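# Move the red box into the empty tray

## Task

Lift the red box out of the tray it starts in and set it down flat inside the empty tray. Keep every other box within its own tray, with none resting on or hanging over a tray wall, and leave that tray undisturbed. The result must hold without the robot supporting anything. Finally release suction and pull the tools away.

## Robot and tools

Robot: two arms, left_arm and right_arm, each a six-joint UR-style arm ending in a suction cup. Each cup has a tool point (the cup point): the middle of the cup's rim when nothing touches it. The cup faces along that point's own +z axis. The tool body widens behind the cup, up to about 8 cm sideways from roughly 7 cm back, so keep that clearance from tray walls and other boxes.

Frames: the scene frame has its origin on the table top midway between the arms, +z up, +x pointing out over the table, and left_arm on the +y side. The names left and right are arm names, not image sides. Bases: left_arm at (+0.016, +0.548, 0) m, right_arm at (-0.036, -0.486, 0) m. Reported cup positions can be somewhat off, more so at long reach.

The row: every motion command is one row of 14 numbers, each in [-1, 1], always giving both arms. Order: left dx, dy, dz, rx, ry, rz, left suction, then right dx, dy, dz, rx, ry, rz, right suction. The first six per arm are an offset, not a pose: a displacement from that cup point's pose as printed in the most recent result showing it (before any result, and in the second or later call within one reply, from where the arm actually is when the action starts). The offset is expressed in the cup point's own axes, not scene axes. Scale: 1.0 means 0.6 m for dx, dy, dz and 180 degrees for rotation; rx, ry, rz form a single rotation vector. So all zeros means return to the last reported pose, not stay put. The suction number is an absolute level: 1 is full vacuum (about 55 kPa), fractions ask for partial vacuum, and 0.05 or less switches it off. It persists, so repeat an arm's current suction value to keep it unchanged.

Tools:
- execute_actions: actions is a list of zero or one item. Empty list: just report the state. {"rows": [...], "steps": n}: up to 15 rows, n up to 15 control steps of 1/30 s (default 15); each row applies for one step, each measured from the same starting pose, and the last row repeats if rows run out. {"steps": n} alone is a wait of up to 300 steps counted from the previous result. Optional pictures true/false.
- move: target is one 14-number row as above. Each arm's cup point travels a straight line to its target; both paths finish together, lasting 0.5 to 10 s. speed in m/s, 0.002 to 0.5, default 0.25 (rotation up to twice that in rad/s). stop_force, optional, 13 to 80 N for both arms: an arm's path stops when its wrist sensor feels that much extra push against the motion, then backs off two steps and holds. Use it with slow speed when approaching contact; omit it when lifting off something the cup presses on, and don't trust it while the cup rotates. Paths ignore obstacles and the other arm.
- wait: seconds, 0 to 10; sends nothing new.
- zoom_image: camera (cam_head_left, cam_head_right, cam_left_wrist, cam_right_wrist, each 504x504) and region [x0, y0, x1, y1] in pixels, at most 504 on a side.
- read_manual: licence texts only.
- finished_scene: scene number; ends the current scene irreversibly and reports success.

Control details: each step the commanded pose is clipped to within 100 mm and 16 degrees of the measured pose, and motion lags commands by about 0.17 s. Large moves may fall short; check the result and send the remainder. The simulation runs on while you think.

Reading results: the state line gives each cup point's position (m), orientation quaternion (wxyz) and velocities in the scene frame. suction_measured shows achieved vacuum (near 0 means no seal; a good seal settles within 0.15 of the command); part_present turns 1 at 0.50 and back to 0 below 0.45. Wrist force and torque are in the cup point's axes, noisy with offsets of a few newtons, saturating near 100 N; pressing on a surface reads as force pointing back into the arm. The move line reports how each arm ended: done, off_target, moving, held, fault, or contact (stop_force ended its path). limits=paced means the target was clipped; limits=held means a check blocked some steps, after which motion can be fast. HELD marks steps not sent; pose unreachable means the clearance check altered the command. Hand target shows where the controller is heading.

Gripping: turn suction on and press the 29 mm rim flat on a smooth face of the red box, fully away from edges and seams. Under vacuum the cup shortens, so the box rides up to 10 mm nearer the tool. To release, rest the box on the tray floor, set suction to 0 or below 0.05, then lift at least 15 mm. If the cup seals on the table, switch suction off to free it.

Avoid: fast or deep contact (arms are stiff; pushing just past a surface can fault), torque at any joint load limit or 150 N external force (arm stops 10 s), long heavy holds (motors overheat above 85 °C), arms striking each other, dropping the box, disturbing the other boxes or their tray, and anything leaving the table. Loose objects may occasionally be nudged by outside pushes.

Each tool is called as name(argument=value, ...) on one line, values as JSON.

## Session

execute_actions(actions=[])

Scene clock: 0.00 s of 4800.00 s.
left_arm: end_effector_position=(+0.6398, +0.4647, +0.2268) suction_measured=0.00 part_present=0 end_effector_quat_wxyz=(-0.000, -0.193, +0.981, -0.000) end_effector_velocity=(+0.001, -0.000, +0.000) end_effector_angular_velocity=(-0.000, -0.001, -0.000) | right_arm: end_effector_position=(+0.5934, -0.4690, +0.2279) suction_measured=0.01 part_present=0 end_effector_quat_wxyz=(+0.001, +0.245, +0.970, +0.000) end_effector_velocity=(+0.000, +0.000, +0.000) end_effector_angular_velocity=(+0.000, -0.001, -0.002)
Joint positions: left_arm=[-0.279 -1.555  2.144 -2.159 -1.571  2.339] | right_arm=[-0.279 -1.556  2.143 -2.159 -1.57  -2.9  ]
Joint velocities: left_arm=[-0.     0.001 -0.001 -0.001  0.     0.   ] | right_arm=[ 0.    -0.     0.    -0.001  0.001  0.002]
Joint torques (N m, as the arm reports them, + toward a larger angle): no reading
Motor temperatures (°C, as the motors report them): left_arm=[26 28 27 30 30 32] | right_arm=[25 26 29 37 33 31]
Wrist force (N, on the end effector, along its own x y z axes, offset not removed): no reading
Wrist torque (N m, same axes, about the end effector's origin, offset not removed): no reading
Hand target (left_arm): +0.640, +0.465, +0.227; -0.000, -0.193, +0.981, -0.000
Hand target (right_arm): +0.593, -0.469, +0.228; +0.001, +0.245, +0.970, +0.000

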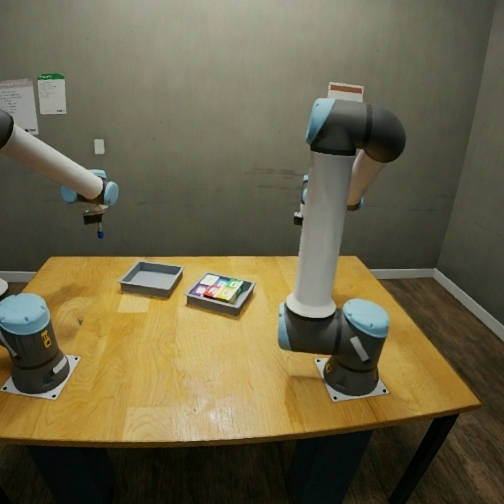

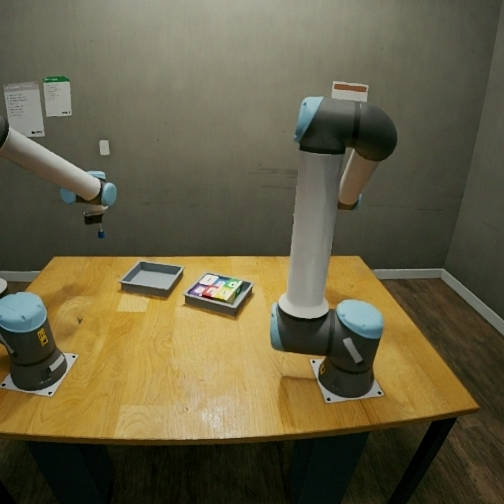

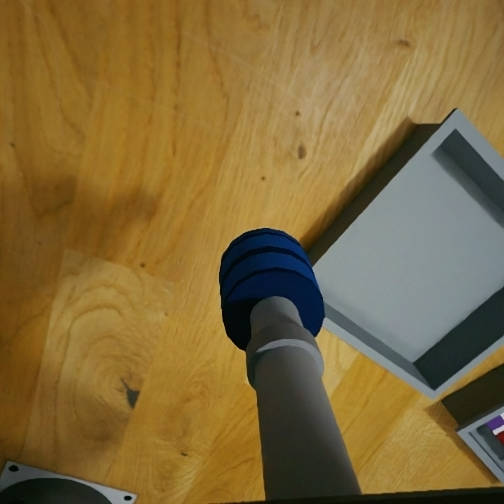

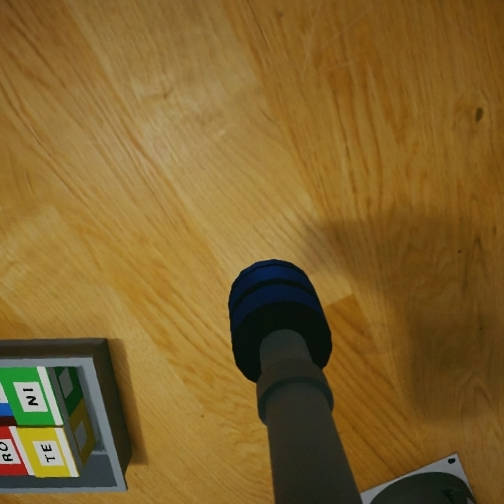

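move(target=[0.19,-0.49,-0.1,0,0,0,0,0,0,0,0,0,0,0], speed=0.4)

Scene clock: 15.00 s of 4800.00 s.
left_arm: end_effector_position=(+0.6461, +0.1496, +0.2866) suction_measured=0.00 part_present=0 end_effector_quat_wxyz=(-0.000, -0.193, +0.981, +0.000) end_effector_velocity=(+0.000, -0.002, -0.002) end_effector_angular_velocity=(+0.003, +0.003, +0.001) | right_arm: end_effector_position=(+0.5934, -0.4690, +0.2279) suction_measured=0.01 part_present=0 end_effector_quat_wxyz=(+0.001, +0.245, +0.970, +0.000) end_effector_velocity=(-0.000, -0.000, -0.000) end_effector_angular_velocity=(-0.000, +0.000, -0.001)
Joint positions: left_arm=[-0.665 -1.42   1.875 -2.025 -1.571  1.952] | right_arm=[-0.279 -1.556  2.143 -2.159 -1.57  -2.9  ]
Joint velocities: left_arm=[-0.002  0.005 -0.003  0.003  0.    -0.002] | right_arm=[-0.     0.     0.     0.    -0.     0.001]
Joint torques (N m, as the arm reports them, + toward a larger angle): left_arm=[-16.27 -41.07 -47.26  -1.42   2.65  -3.09] | right_arm=[  2.02 -39.49 -34.87  -3.11   0.28   0.22]
Motor temperatures (°C, as the motors report them): left_arm=[26 28 27 30 30 32] | right_arm=[25 26 29 37 33 31]
Wrist force (N, on the end effector, along its own x y z axes, offset not removed): left_arm=[-3.8 2.0 -0.7] | right_arm=[-3.2 3.3 1.1]
Wrist torque (N m, same axes, about the end effector's origin, offset not removed): left_arm=[0.43 0.74 -0.23] | right_arm=[0.56 0.46 0.01]
Hand target (left_arm): +0.646, +0.149, +0.287; -0.000, -0.193, +0.981, +0.000
Hand target (right_arm): +0.593, -0.469, +0.228; +0.001, +0.245, +0.970, +0.000
Off the commanded pose (left_arm): 0.000 m, 0 deg.
Off the commanded pose (right_arm): 0.000 m, 0 deg.
After step 90, 10.47 s passed at rest.
move: done

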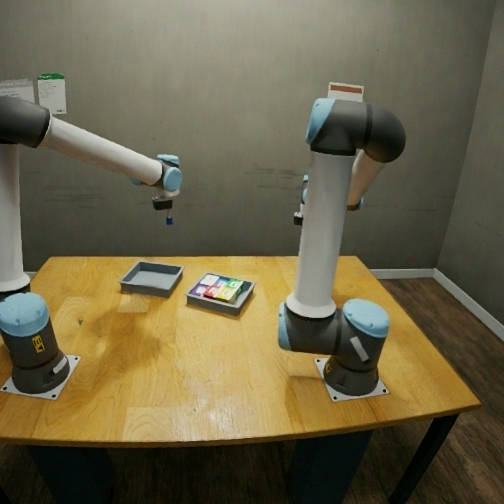

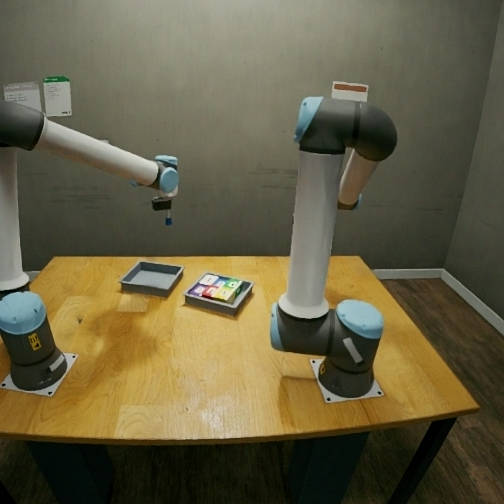

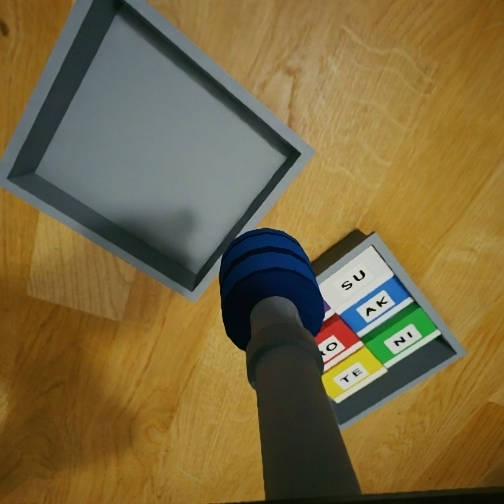

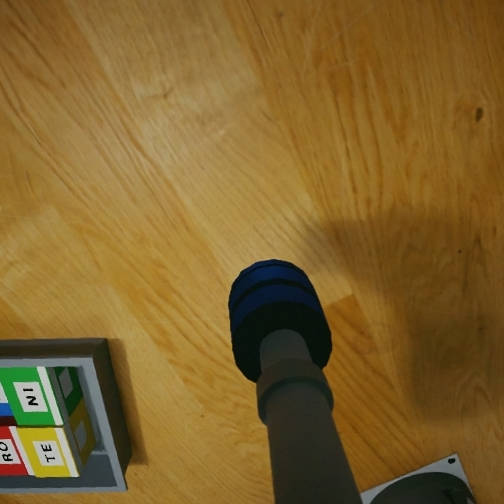

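move(target=[0.333,-0.167,0.2,0,0,0,0,0,0,0,0,0,0,0], speed=0.4)

Scene clock: 28.27 s of 4800.00 s.
left_arm: end_effector_position=(+0.4994, -0.0188, +0.1667) suction_measured=0.00 part_present=0 end_effector_quat_wxyz=(-0.000, -0.193, +0.981, +0.000) end_effector_velocity=(-0.001, -0.002, -0.000) end_effector_angular_velocity=(-0.001, -0.001, +0.000) | right_arm: end_effector_position=(+0.5934, -0.4690, +0.2279) suction_measured=0.01 part_present=0 end_effector_quat_wxyz=(+0.001, +0.245, +0.970, +0.000) end_effector_velocity=(-0.000, -0.001, +0.000) end_effector_angular_velocity=(-0.001, +0.000, -0.001)
Joint positions: left_arm=[-0.966 -1.309  1.983 -2.244 -1.571  1.652] | right_arm=[-0.279 -1.556  2.143 -2.159 -1.57  -2.9  ]
Joint velocities: left_arm=[-0.003  0.001 -0.    -0.003  0.    -0.003] | right_arm=[-0.    -0.     0.     0.    -0.001  0.001]
Joint torques (N m, as the arm reports them, + toward a larger angle): left_arm=[-18.54 -43.97 -43.16  -5.69   2.56  -3.22] | right_arm=[ -0.95 -39.04 -34.32  -3.12   0.1    0.13]
Motor temperatures (°C, as the motors report them): left_arm=[26 28 27 30 30 32] | right_arm=[25 26 29 37 33 31]
Wrist force (N, on the end effector, along its own x y z axes, offset not removed): left_arm=[-1.8 -1.6 -2.4] | right_arm=[-2.1 2.4 0.3]
Wrist torque (N m, same axes, about the end effector's origin, offset not removed): left_arm=[-0.01 0.44 -0.21] | right_arm=[0.52 0.35 -0.01]
Hand target (left_arm): +0.499, -0.019, +0.167; -0.000, -0.193, +0.981, +0.000
Hand target (right_arm): +0.593, -0.469, +0.228; +0.001, +0.245, +0.970, +0.000
Off the commanded pose (left_arm): 0.000 m, 0 deg.
Off the commanded pose (right_arm): 0.000 m, 0 deg.
After step 90, 8.90 s passed at rest.
move: done

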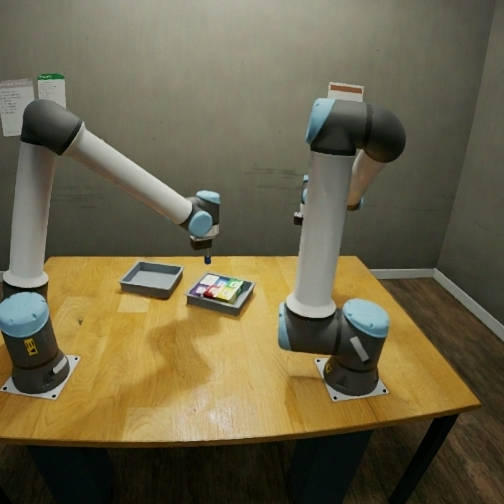

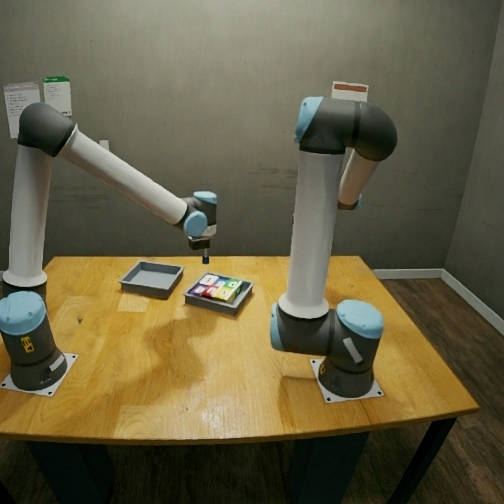

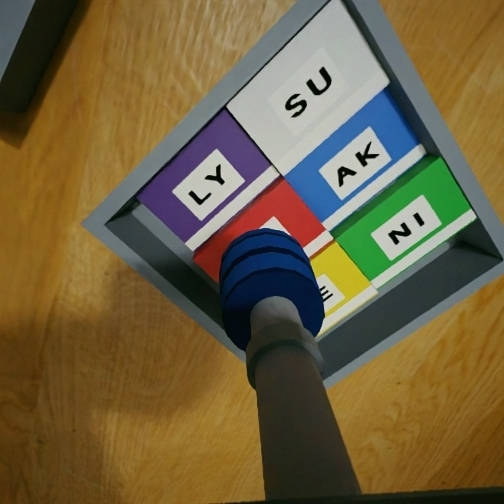

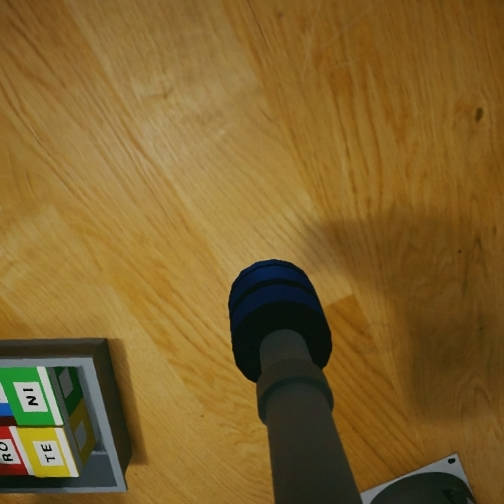

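move(target=[0.058,0.01,0,0,0,0,0,0,0,0,0,0,0,0])

zoom_image(camera="cam_head_left", region=[170,240,280,330])

Scene clock: 48.33 s of 4800.00 s.
left_arm: end_effector_position=(+0.4652, -0.0264, +0.1668) suction_measured=0.00 part_present=0 end_effector_quat_wxyz=(-0.000, -0.193, +0.981, +0.000) end_effector_velocity=(-0.003, +0.000, -0.001) end_effector_angular_velocity=(+0.001, -0.001, +0.000) | right_arm: end_effector_position=(+0.5934, -0.4690, +0.2279) suction_measured=0.01 part_present=0 end_effector_quat_wxyz=(+0.001, +0.245, +0.970, +0.000) end_effector_velocity=(-0.000, +0.000, +0.000) end_effector_angular_velocity=(-0.000, +0.000, +0.001)
Joint positions: left_arm=[-1.014 -1.332  2.014 -2.252 -1.571  1.604] | right_arm=[-0.279 -1.556  2.143 -2.159 -1.57  -2.9  ]
Joint velocities: left_arm=[-0.003 -0.002  0.004 -0.001  0.001 -0.003] | right_arm=[ 0.    -0.    -0.     0.    -0.    -0.001]
Joint torques (N m, as the arm reports them, + toward a larger angle): left_arm=[-16.6  -74.51 -27.76  -5.24   2.72  -3.18] | right_arm=[  0.52 -39.36 -33.98  -3.2    0.21   0.19]
Motor temperatures (°C, as the motors report them): left_arm=[26 28 27 30 30 32] | right_arm=[25 26 29 37 33 31]
Wrist force (N, on the end effector, along its own x y z axes, offset not removed): left_arm=[-3.4 0.7 0.4] | right_arm=[-2.5 2.9 1.2]
Wrist torque (N m, same axes, about the end effector's origin, offset not removed): left_arm=[0.33 0.68 -0.25] | right_arm=[0.54 0.35 -0.07]
Hand target (left_arm): +0.465, -0.026, +0.167; -0.000, -0.193, +0.981, +0.000
Hand target (right_arm): +0.593, -0.469, +0.228; +0.001, +0.245, +0.970, +0.000
Off the commanded pose (left_arm): 0.000 m, 0 deg.
Off the commanded pose (right_arm): 0.000 m, 0 deg.
After step 90, 16.17 s passed at rest.
move: done

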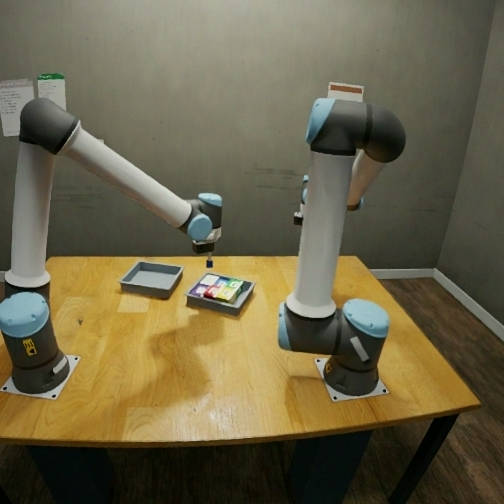

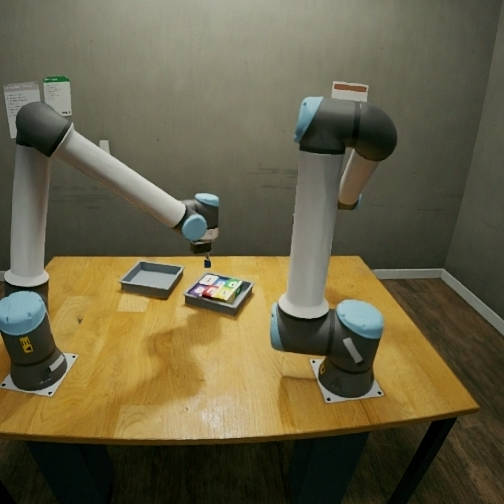

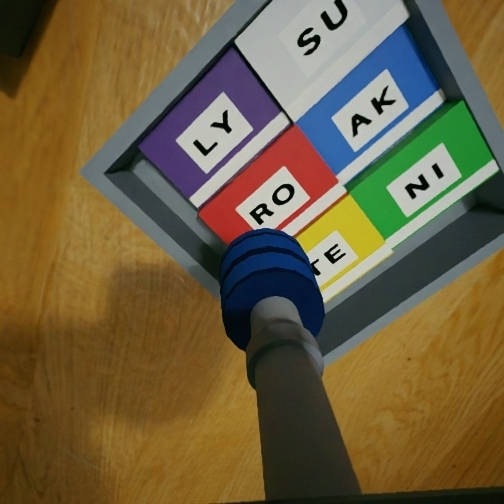

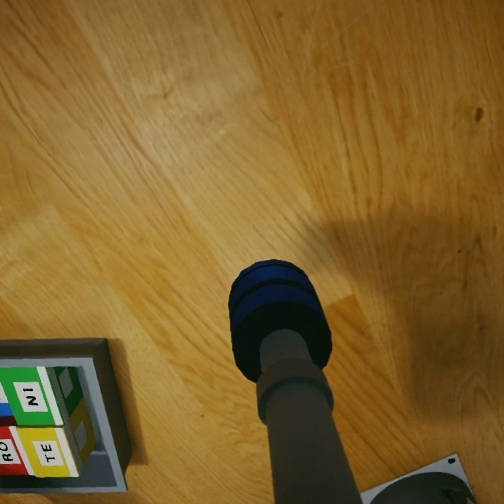

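Region (170, 240, 280, 330) of cam_head_left's 504x504 image, scaled by 4.582, with more detail than that image has; it fills the top 412 rows of this view, and the rest is white.

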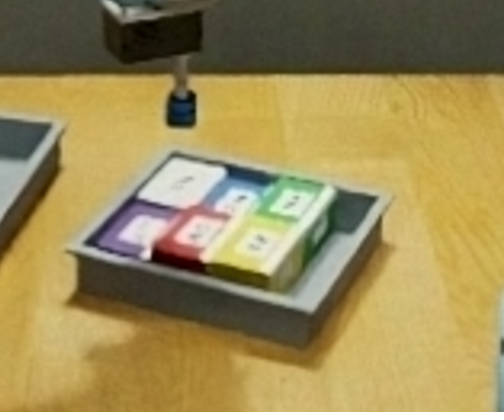

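move(target=[0,0,0.1,0.045,0.049,0,0,0,0,0,0,0,0,0])

Scene clock: 75.17 s of 4800.00 s.
left_arm: end_effector_position=(+0.4651, -0.0263, +0.1070) suction_measured=0.00 part_present=0 end_effector_quat_wxyz=(-0.062, -0.192, +0.976, -0.084) end_effector_velocity=(+0.000, +0.000, -0.002) end_effector_angular_velocity=(-0.008, +0.002, +0.001) | right_arm: end_effector_position=(+0.5934, -0.4690, +0.2279) suction_measured=0.01 part_present=0 end_effector_quat_wxyz=(+0.001, +0.245, +0.970, +0.000) end_effector_velocity=(+0.000, -0.000, +0.000) end_effector_angular_velocity=(-0.002, -0.000, +0.001)
Joint positions: left_arm=[-0.956 -1.258  2.105 -2.545 -1.736  1.651] | right_arm=[-0.279 -1.556  2.143 -2.159 -1.57  -2.9  ]
Joint velocities: left_arm=[ 0.002  0.004  0.004 -0.014 -0.006  0.001] | right_arm=[-0.    -0.    -0.    -0.    -0.002 -0.001]
Joint torques (N m, as the arm reports them, + toward a larger angle): left_arm=[ 17.89 -40.96 -23.51  -5.89  -1.56   2.87] | right_arm=[  3.58 -37.9  -34.65  -3.35   0.68   0.53]
Motor temperatures (°C, as the motors report them): left_arm=[26 28 27 30 31 32] | right_arm=[25 26 29 37 33 31]
Wrist force (N, on the end effector, along its own x y z axes, offset not removed): left_arm=[-2.1 0.9 -1.4] | right_arm=[-3.5 2.8 -0.8]
Wrist torque (N m, same axes, about the end effector's origin, offset not removed): left_arm=[0.31 0.42 -0.28] | right_arm=[0.47 0.45 -0.07]
Hand target (left_arm): +0.465, -0.026, +0.107; -0.062, -0.192, +0.976, -0.084
Hand target (right_arm): +0.593, -0.469, +0.228; +0.001, +0.245, +0.970, +0.000
Off the commanded pose (left_arm): 0.000 m, 0 deg.
Off the commanded pose (right_arm): 0.000 m, 0 deg.
After step 90, 22.80 s passed at rest.
move: done

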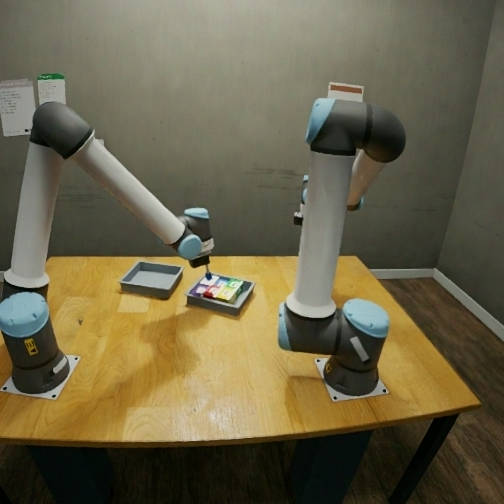

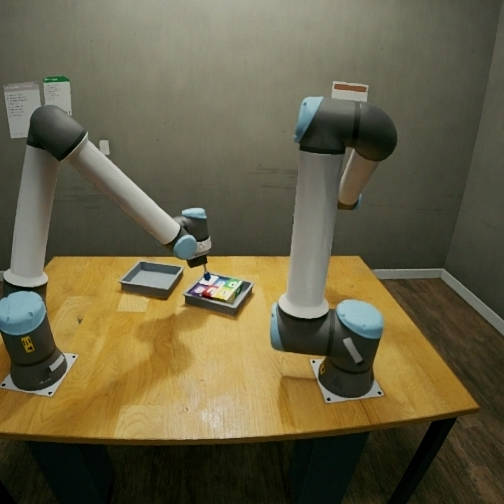

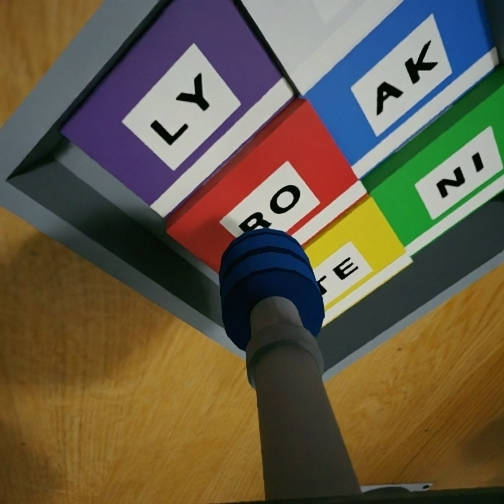

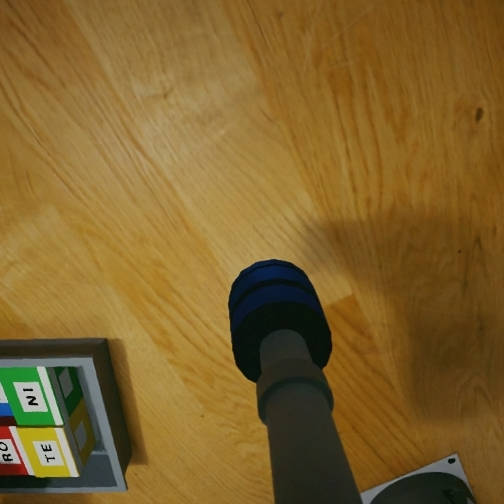

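move(target=[-0.006,0.004,0.1,0,0,0,1,0,0,0,0,0,0,0], speed=0.015, stop_force=13)

Scene clock: 88.50 s of 4800.00 s.
left_arm: end_effector_position=(+0.4622, -0.0339, +0.0476) suction_measured=0.30 part_present=0 end_effector_quat_wxyz=(-0.062, -0.192, +0.976, -0.084) end_effector_velocity=(+0.000, -0.001, -0.002) end_effector_angular_velocity=(-0.001, -0.000, +0.000) | right_arm: end_effector_position=(+0.5934, -0.4690, +0.2279) suction_measured=0.01 part_present=0 end_effector_quat_wxyz=(+0.001, +0.245, +0.970, +0.000) end_effector_velocity=(+0.000, +0.000, +0.000) end_effector_angular_velocity=(-0.001, -0.000, +0.001)
Joint positions: left_arm=[-0.965 -1.164  2.122 -2.657 -1.735  1.642] | right_arm=[-0.279 -1.556  2.143 -2.159 -1.57  -2.9  ]
Joint velocities: left_arm=[-0.     0.004 -0.001 -0.004  0.    -0.   ] | right_arm=[ 0.    -0.    -0.    -0.    -0.001 -0.001]
Joint torques (N m, as the arm reports them, + toward a larger angle): left_arm=[-15.95 -47.03 -20.07  -5.95   2.21  -2.97] | right_arm=[  4.69 -41.28 -34.74  -3.4    0.56   0.28]
Motor temperatures (°C, as the motors report them): left_arm=[26 28 27 30 31 32] | right_arm=[25 26 29 37 33 31]
Wrist force (N, on the end effector, along its own x y z axes, offset not removed): left_arm=[-1.7 0.2 0.7] | right_arm=[-2.9 2.7 0.7]
Wrist torque (N m, same axes, about the end effector's origin, offset not removed): left_arm=[0.12 0.39 -0.23] | right_arm=[0.47 0.44 0.01]
Hand target (left_arm): +0.462, -0.034, +0.047; -0.062, -0.192, +0.976, -0.084
Hand target (right_arm): +0.593, -0.469, +0.228; +0.001, +0.245, +0.970, +0.000
Off the commanded pose (left_arm): 0.000 m, 0 deg.
Off the commanded pose (right_arm): 0.000 m, 0 deg.
After step 90, 6.07 s passed at rest.
move: done

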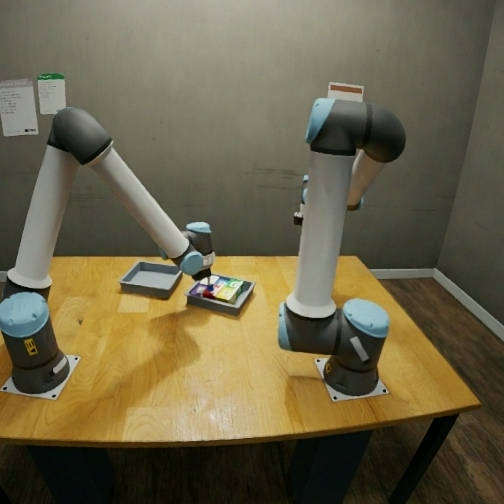

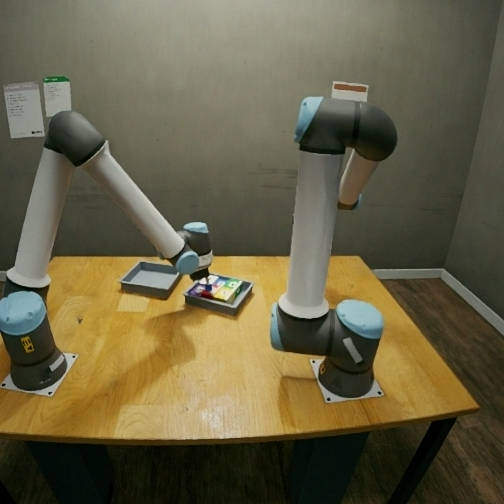

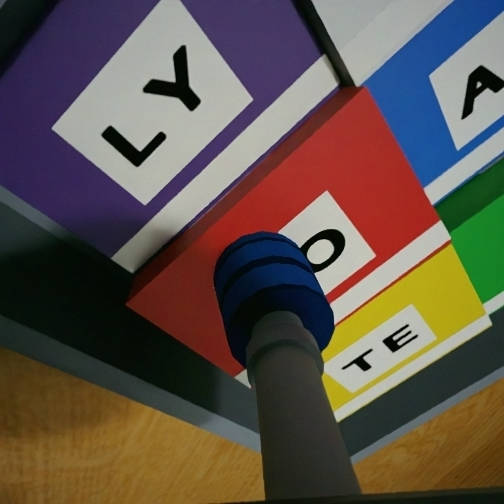

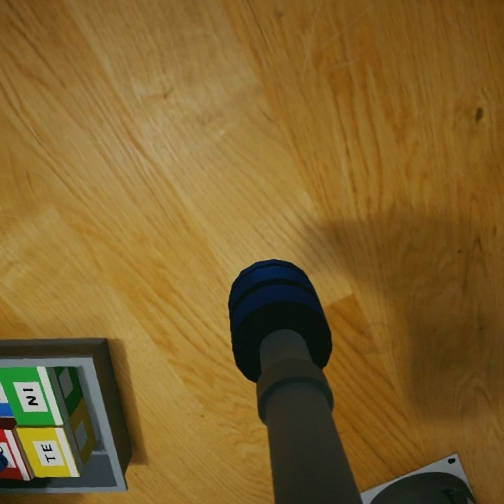

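move(target=[0,0,0.012,0,0,0,1,0,0,0,0,0,0,0], speed=0.01, stop_force=13)

Scene clock: 95.37 s of 4800.00 s.
left_arm: end_effector_position=(+0.4616, -0.0352, +0.0417) suction_measured=0.78 part_present=1 end_effector_quat_wxyz=(-0.062, -0.192, +0.976, -0.084) end_effector_velocity=(+0.000, -0.000, +0.002) end_effector_angular_velocity=(+0.000, +0.000, -0.000) | right_arm: end_effector_position=(+0.5934, -0.4690, +0.2279) suction_measured=0.01 part_present=0 end_effector_quat_wxyz=(+0.001, +0.245, +0.970, +0.000) end_effector_velocity=(-0.000, +0.000, -0.000) end_effector_angular_velocity=(+0.001, +0.001, -0.002)
Joint positions: left_arm=[-0.967 -1.154  2.123 -2.668 -1.735  1.64 ] | right_arm=[-0.279 -1.556  2.143 -2.159 -1.57  -2.9  ]
Joint velocities: left_arm=[-0.    -0.004 -0.001  0.005 -0.    -0.   ] | right_arm=[0.    0.    0.    0.001 0.001 0.002]
Joint torques (N m, as the arm reports them, + toward a larger angle): left_arm=[  8.55 -67.29 -12.55   0.58   3.79   0.44] | right_arm=[  2.47 -42.62 -33.65  -3.32   0.29   0.61]
Motor temperatures (°C, as the motors report them): left_arm=[26 28 27 30 31 32] | right_arm=[25 26 29 37 33 31]
Wrist force (N, on the end effector, along its own x y z axes, offset not removed): left_arm=[5.4 -1.7 -17.0] | right_arm=[-3.1 2.6 -0.1]
Wrist torque (N m, same axes, about the end effector's origin, offset not removed): left_arm=[0.19 0.24 -0.22] | right_arm=[0.43 0.42 -0.09]
Hand target (left_arm): +0.462, -0.035, +0.042; -0.062, -0.192, +0.976, -0.084
Hand target (right_arm): +0.593, -0.469, +0.228; +0.001, +0.245, +0.970, +0.000
Off the commanded pose (left_arm): 0.001 m, 0 deg.
Off the commanded pose (right_arm): 0.000 m, 0 deg.
After step 150, 0.87 s passed at rest.
move: contact (left_arm)

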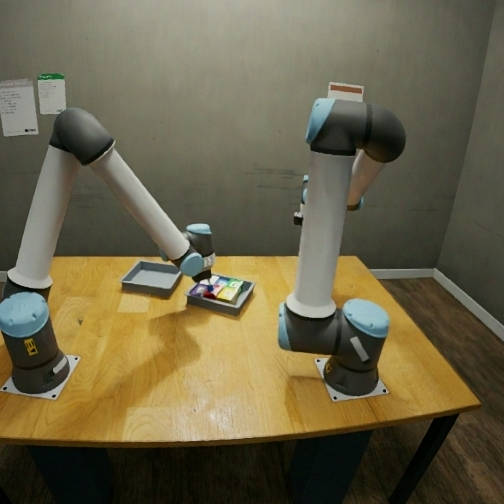

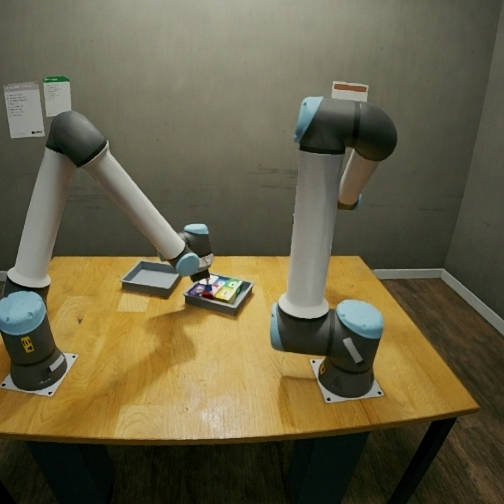

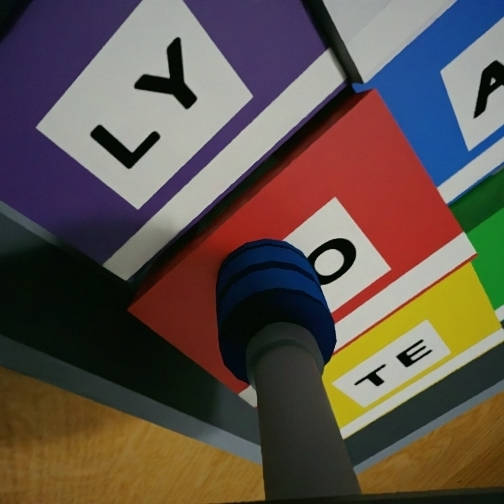

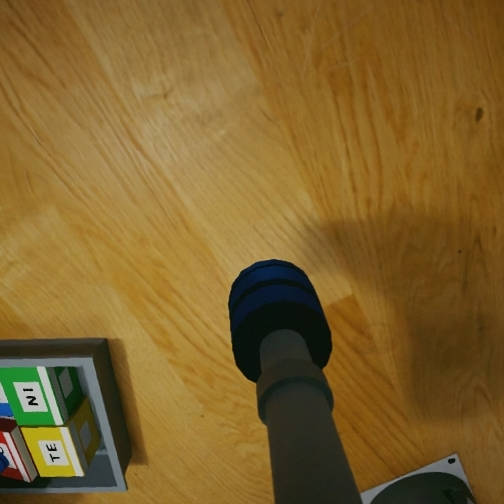

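Sealed. Lift along the tool axis slowly.

move(target=[0,0,-0.12,0,0,0,1,0,0,0,0,0,0,0], speed=0.03)

Scene clock: 102.80 s of 4800.00 s.
left_arm: end_effector_position=(+0.4680, -0.0218, +0.1119) suction_measured=0.78 part_present=1 end_effector_quat_wxyz=(-0.062, -0.192, +0.976, -0.084) end_effector_velocity=(-0.000, +0.001, +0.001) end_effector_angular_velocity=(+0.001, +0.000, -0.000) | right_arm: end_effector_position=(+0.5934, -0.4690, +0.2279) suction_measured=0.01 part_present=0 end_effector_quat_wxyz=(+0.001, +0.245, +0.970, +0.000) end_effector_velocity=(+0.000, +0.000, +0.000) end_effector_angular_velocity=(+0.000, -0.000, +0.002)
Joint positions: left_arm=[-0.95  -1.267  2.105 -2.535 -1.737  1.658] | right_arm=[-0.279 -1.556  2.143 -2.159 -1.57  -2.9  ]
Joint velocities: left_arm=[ 0.    -0.003  0.001  0.003 -0.     0.001] | right_arm=[ 0.    -0.    -0.    -0.     0.    -0.001]
Joint torques (N m, as the arm reports them, + toward a larger angle): left_arm=[ 18.7  -77.47 -39.46  -1.78  -2.21   2.55] | right_arm=[  3.55 -41.15 -33.45  -3.43   0.59   0.74]
Motor temperatures (°C, as the motors report them): left_arm=[26 28 27 30 31 32] | right_arm=[25 26 29 37 33 31]
Wrist force (N, on the end effector, along its own x y z axes, offset not removed): left_arm=[-0.9 1.2 0.4] | right_arm=[-2.3 3.6 -0.5]
Wrist torque (N m, same axes, about the end effector's origin, offset not removed): left_arm=[0.17 0.29 -0.23] | right_arm=[0.68 0.33 -0.03]
Hand target (left_arm): +0.468, -0.022, +0.112; -0.062, -0.192, +0.976, -0.084
Hand target (right_arm): +0.593, -0.469, +0.228; +0.001, +0.245, +0.970, +0.000
Off the commanded pose (left_arm): 0.000 m, 0 deg.
Off the commanded pose (right_arm): 0.000 m, 0 deg.
After step 90, 1.70 s passed at rest.
move: done

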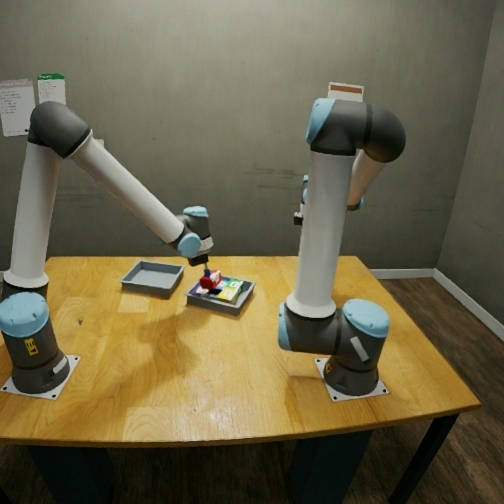

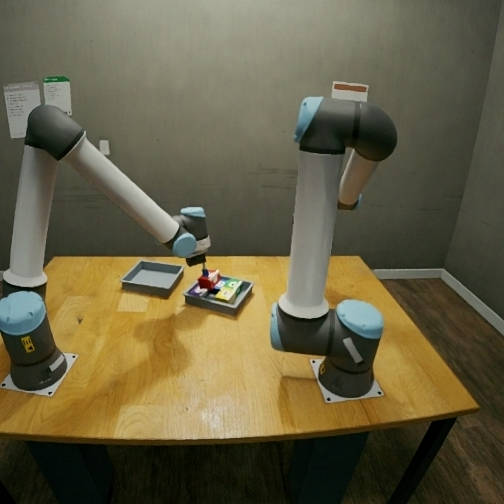

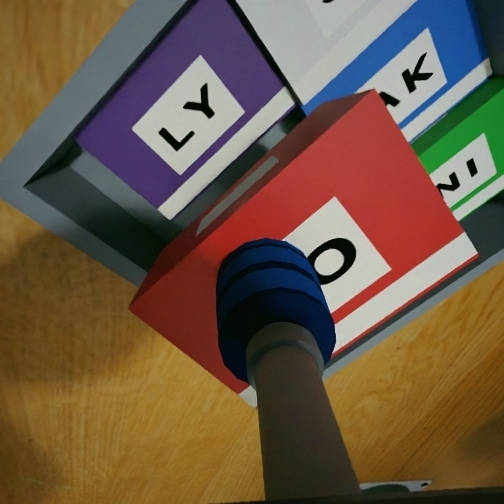

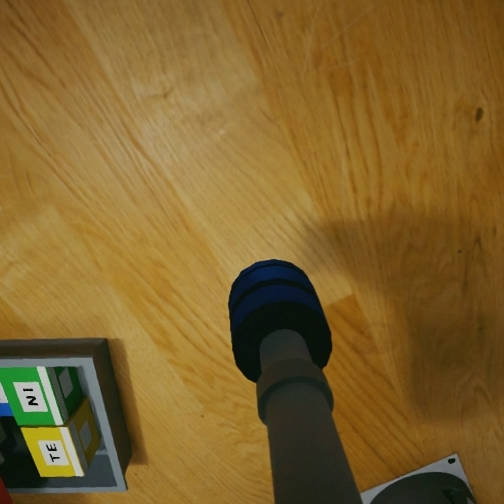

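move(target=[0,0,-0.08,-0.045,-0.049,0,1,0,0,0,0,0,0,0], speed=0.1)

Scene clock: 119.17 s of 4800.00 s.
left_arm: end_effector_position=(+0.4722, -0.0129, +0.1587) suction_measured=0.78 part_present=1 end_effector_quat_wxyz=(-0.000, -0.193, +0.981, +0.000) end_effector_velocity=(-0.000, -0.000, +0.003) end_effector_angular_velocity=(+0.011, -0.004, -0.000) | right_arm: end_effector_position=(+0.5934, -0.4690, +0.2279) suction_measured=0.01 part_present=0 end_effector_quat_wxyz=(+0.001, +0.245, +0.970, +0.000) end_effector_velocity=(+0.000, +0.000, -0.000) end_effector_angular_velocity=(+0.001, +0.000, -0.001)
Joint positions: left_arm=[-0.997 -1.332  2.032 -2.271 -1.572  1.621] | right_arm=[-0.279 -1.556  2.143 -2.159 -1.57  -2.9  ]
Joint velocities: left_arm=[-0.003 -0.002 -0.006  0.016  0.008 -0.003] | right_arm=[ 0.     0.    -0.     0.     0.001  0.001]
Joint torques (N m, as the arm reports them, + toward a larger angle): left_arm=[-15.35 -75.26 -43.63  -1.77   2.63  -3.14] | right_arm=[  0.89 -37.94 -34.45  -3.3    0.36   0.16]
Motor temperatures (°C, as the motors report them): left_arm=[26 28 27 30 31 32] | right_arm=[25 26 29 37 33 31]
Wrist force (N, on the end effector, along its own x y z axes, offset not removed): left_arm=[-1.5 0.4 -0.4] | right_arm=[-2.0 3.0 -2.3]
Wrist torque (N m, same axes, about the end effector's origin, offset not removed): left_arm=[0.20 0.31 -0.29] | right_arm=[0.54 0.31 -0.04]
Hand target (left_arm): +0.472, -0.013, +0.159; -0.000, -0.193, +0.981, +0.001
Hand target (right_arm): +0.593, -0.469, +0.228; +0.001, +0.245, +0.970, +0.000
Off the commanded pose (left_arm): 0.000 m, 0 deg.
Off the commanded pose (right_arm): 0.000 m, 0 deg.
After step 90, 11.90 s passed at rest.
move: done

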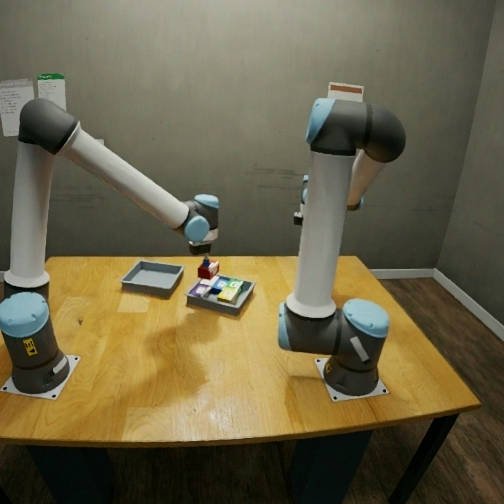

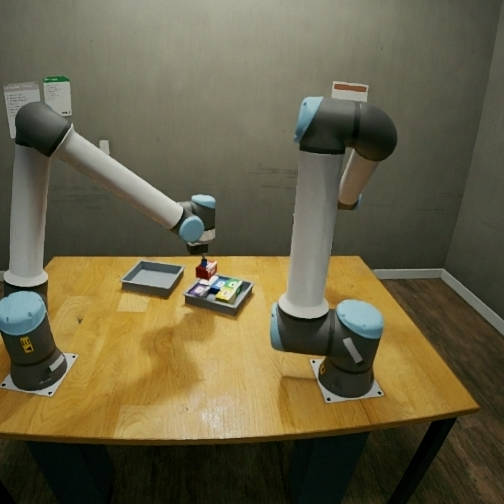

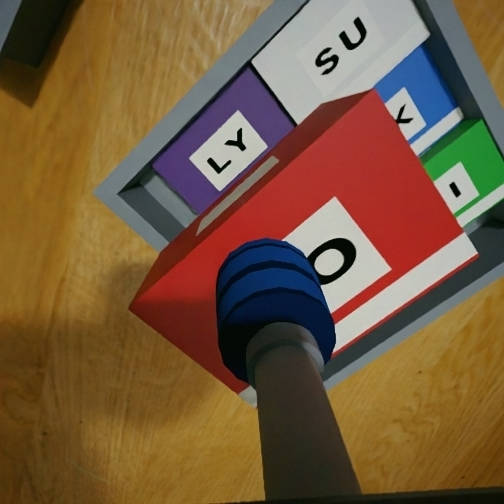

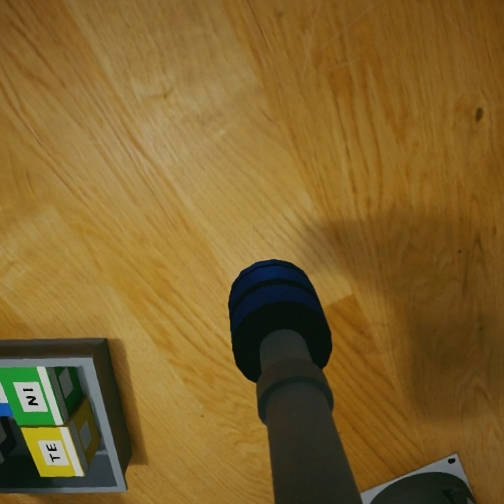

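move(target=[-0.392,0.358,0,0,0,0,1,0,0,0,0,0,0,0])

Scene clock: 124.17 s of 4800.00 s.
left_arm: end_effector_position=(+0.6079, +0.2750, +0.1586) suction_measured=0.78 part_present=1 end_effector_quat_wxyz=(-0.000, -0.193, +0.981, -0.000) end_effector_velocity=(+0.002, +0.002, +0.001) end_effector_angular_velocity=(-0.001, -0.000, -0.000) | right_arm: end_effector_position=(+0.5934, -0.4690, +0.2279) suction_measured=0.01 part_present=0 end_effector_quat_wxyz=(+0.001, +0.245, +0.970, +0.000) end_effector_velocity=(+0.000, -0.000, +0.000) end_effector_angular_velocity=(-0.000, -0.001, +0.001)
Joint positions: left_arm=[-0.568 -1.437  2.164 -2.298 -1.572  2.05 ] | right_arm=[-0.279 -1.556  2.143 -2.159 -1.57  -2.9  ]
Joint velocities: left_arm=[ 0.004 -0.    -0.002  0.001 -0.     0.005] | right_arm=[ 0.     0.    -0.    -0.001 -0.    -0.001]
Joint torques (N m, as the arm reports them, + toward a larger angle): left_arm=[ 17.54 -33.33 -43.29  -2.01  -1.7    2.65] | right_arm=[  1.08 -40.94 -33.98  -2.9    0.9    0.21]
Motor temperatures (°C, as the motors report them): left_arm=[26 28 27 30 31 32] | right_arm=[25 26 29 37 33 31]
Wrist force (N, on the end effector, along its own x y z axes, offset not removed): left_arm=[-1.6 1.4 0.6] | right_arm=[-3.2 2.8 -0.1]
Wrist torque (N m, same axes, about the end effector's origin, offset not removed): left_arm=[0.32 0.41 -0.20] | right_arm=[0.48 0.37 0.03]
Hand target (left_arm): +0.608, +0.275, +0.159; -0.000, -0.193, +0.981, -0.000
Hand target (right_arm): +0.593, -0.469, +0.228; +0.001, +0.245, +0.970, +0.000
Off the commanded pose (left_arm): 0.000 m, 0 deg.
Off the commanded pose (right_arm): 0.000 m, 0 deg.
After step 90, 0.07 s passed at rest.
move: done

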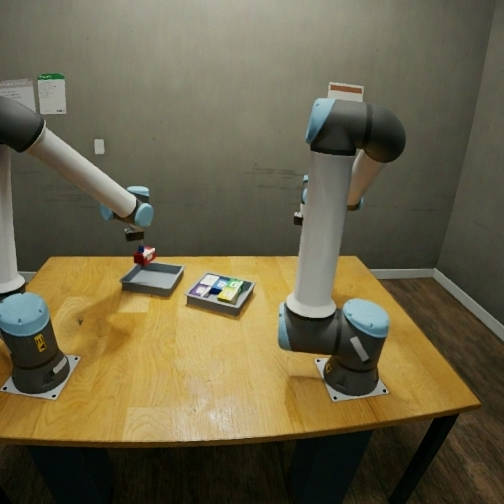

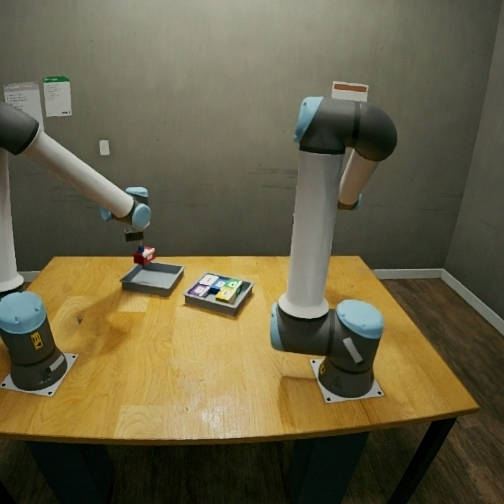

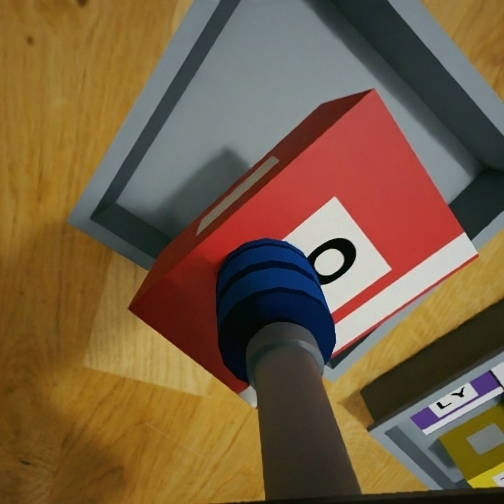

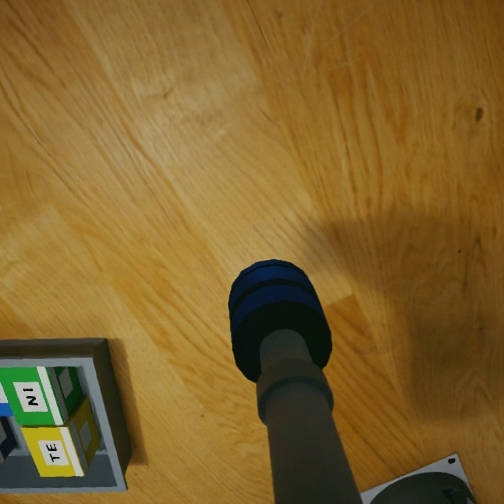

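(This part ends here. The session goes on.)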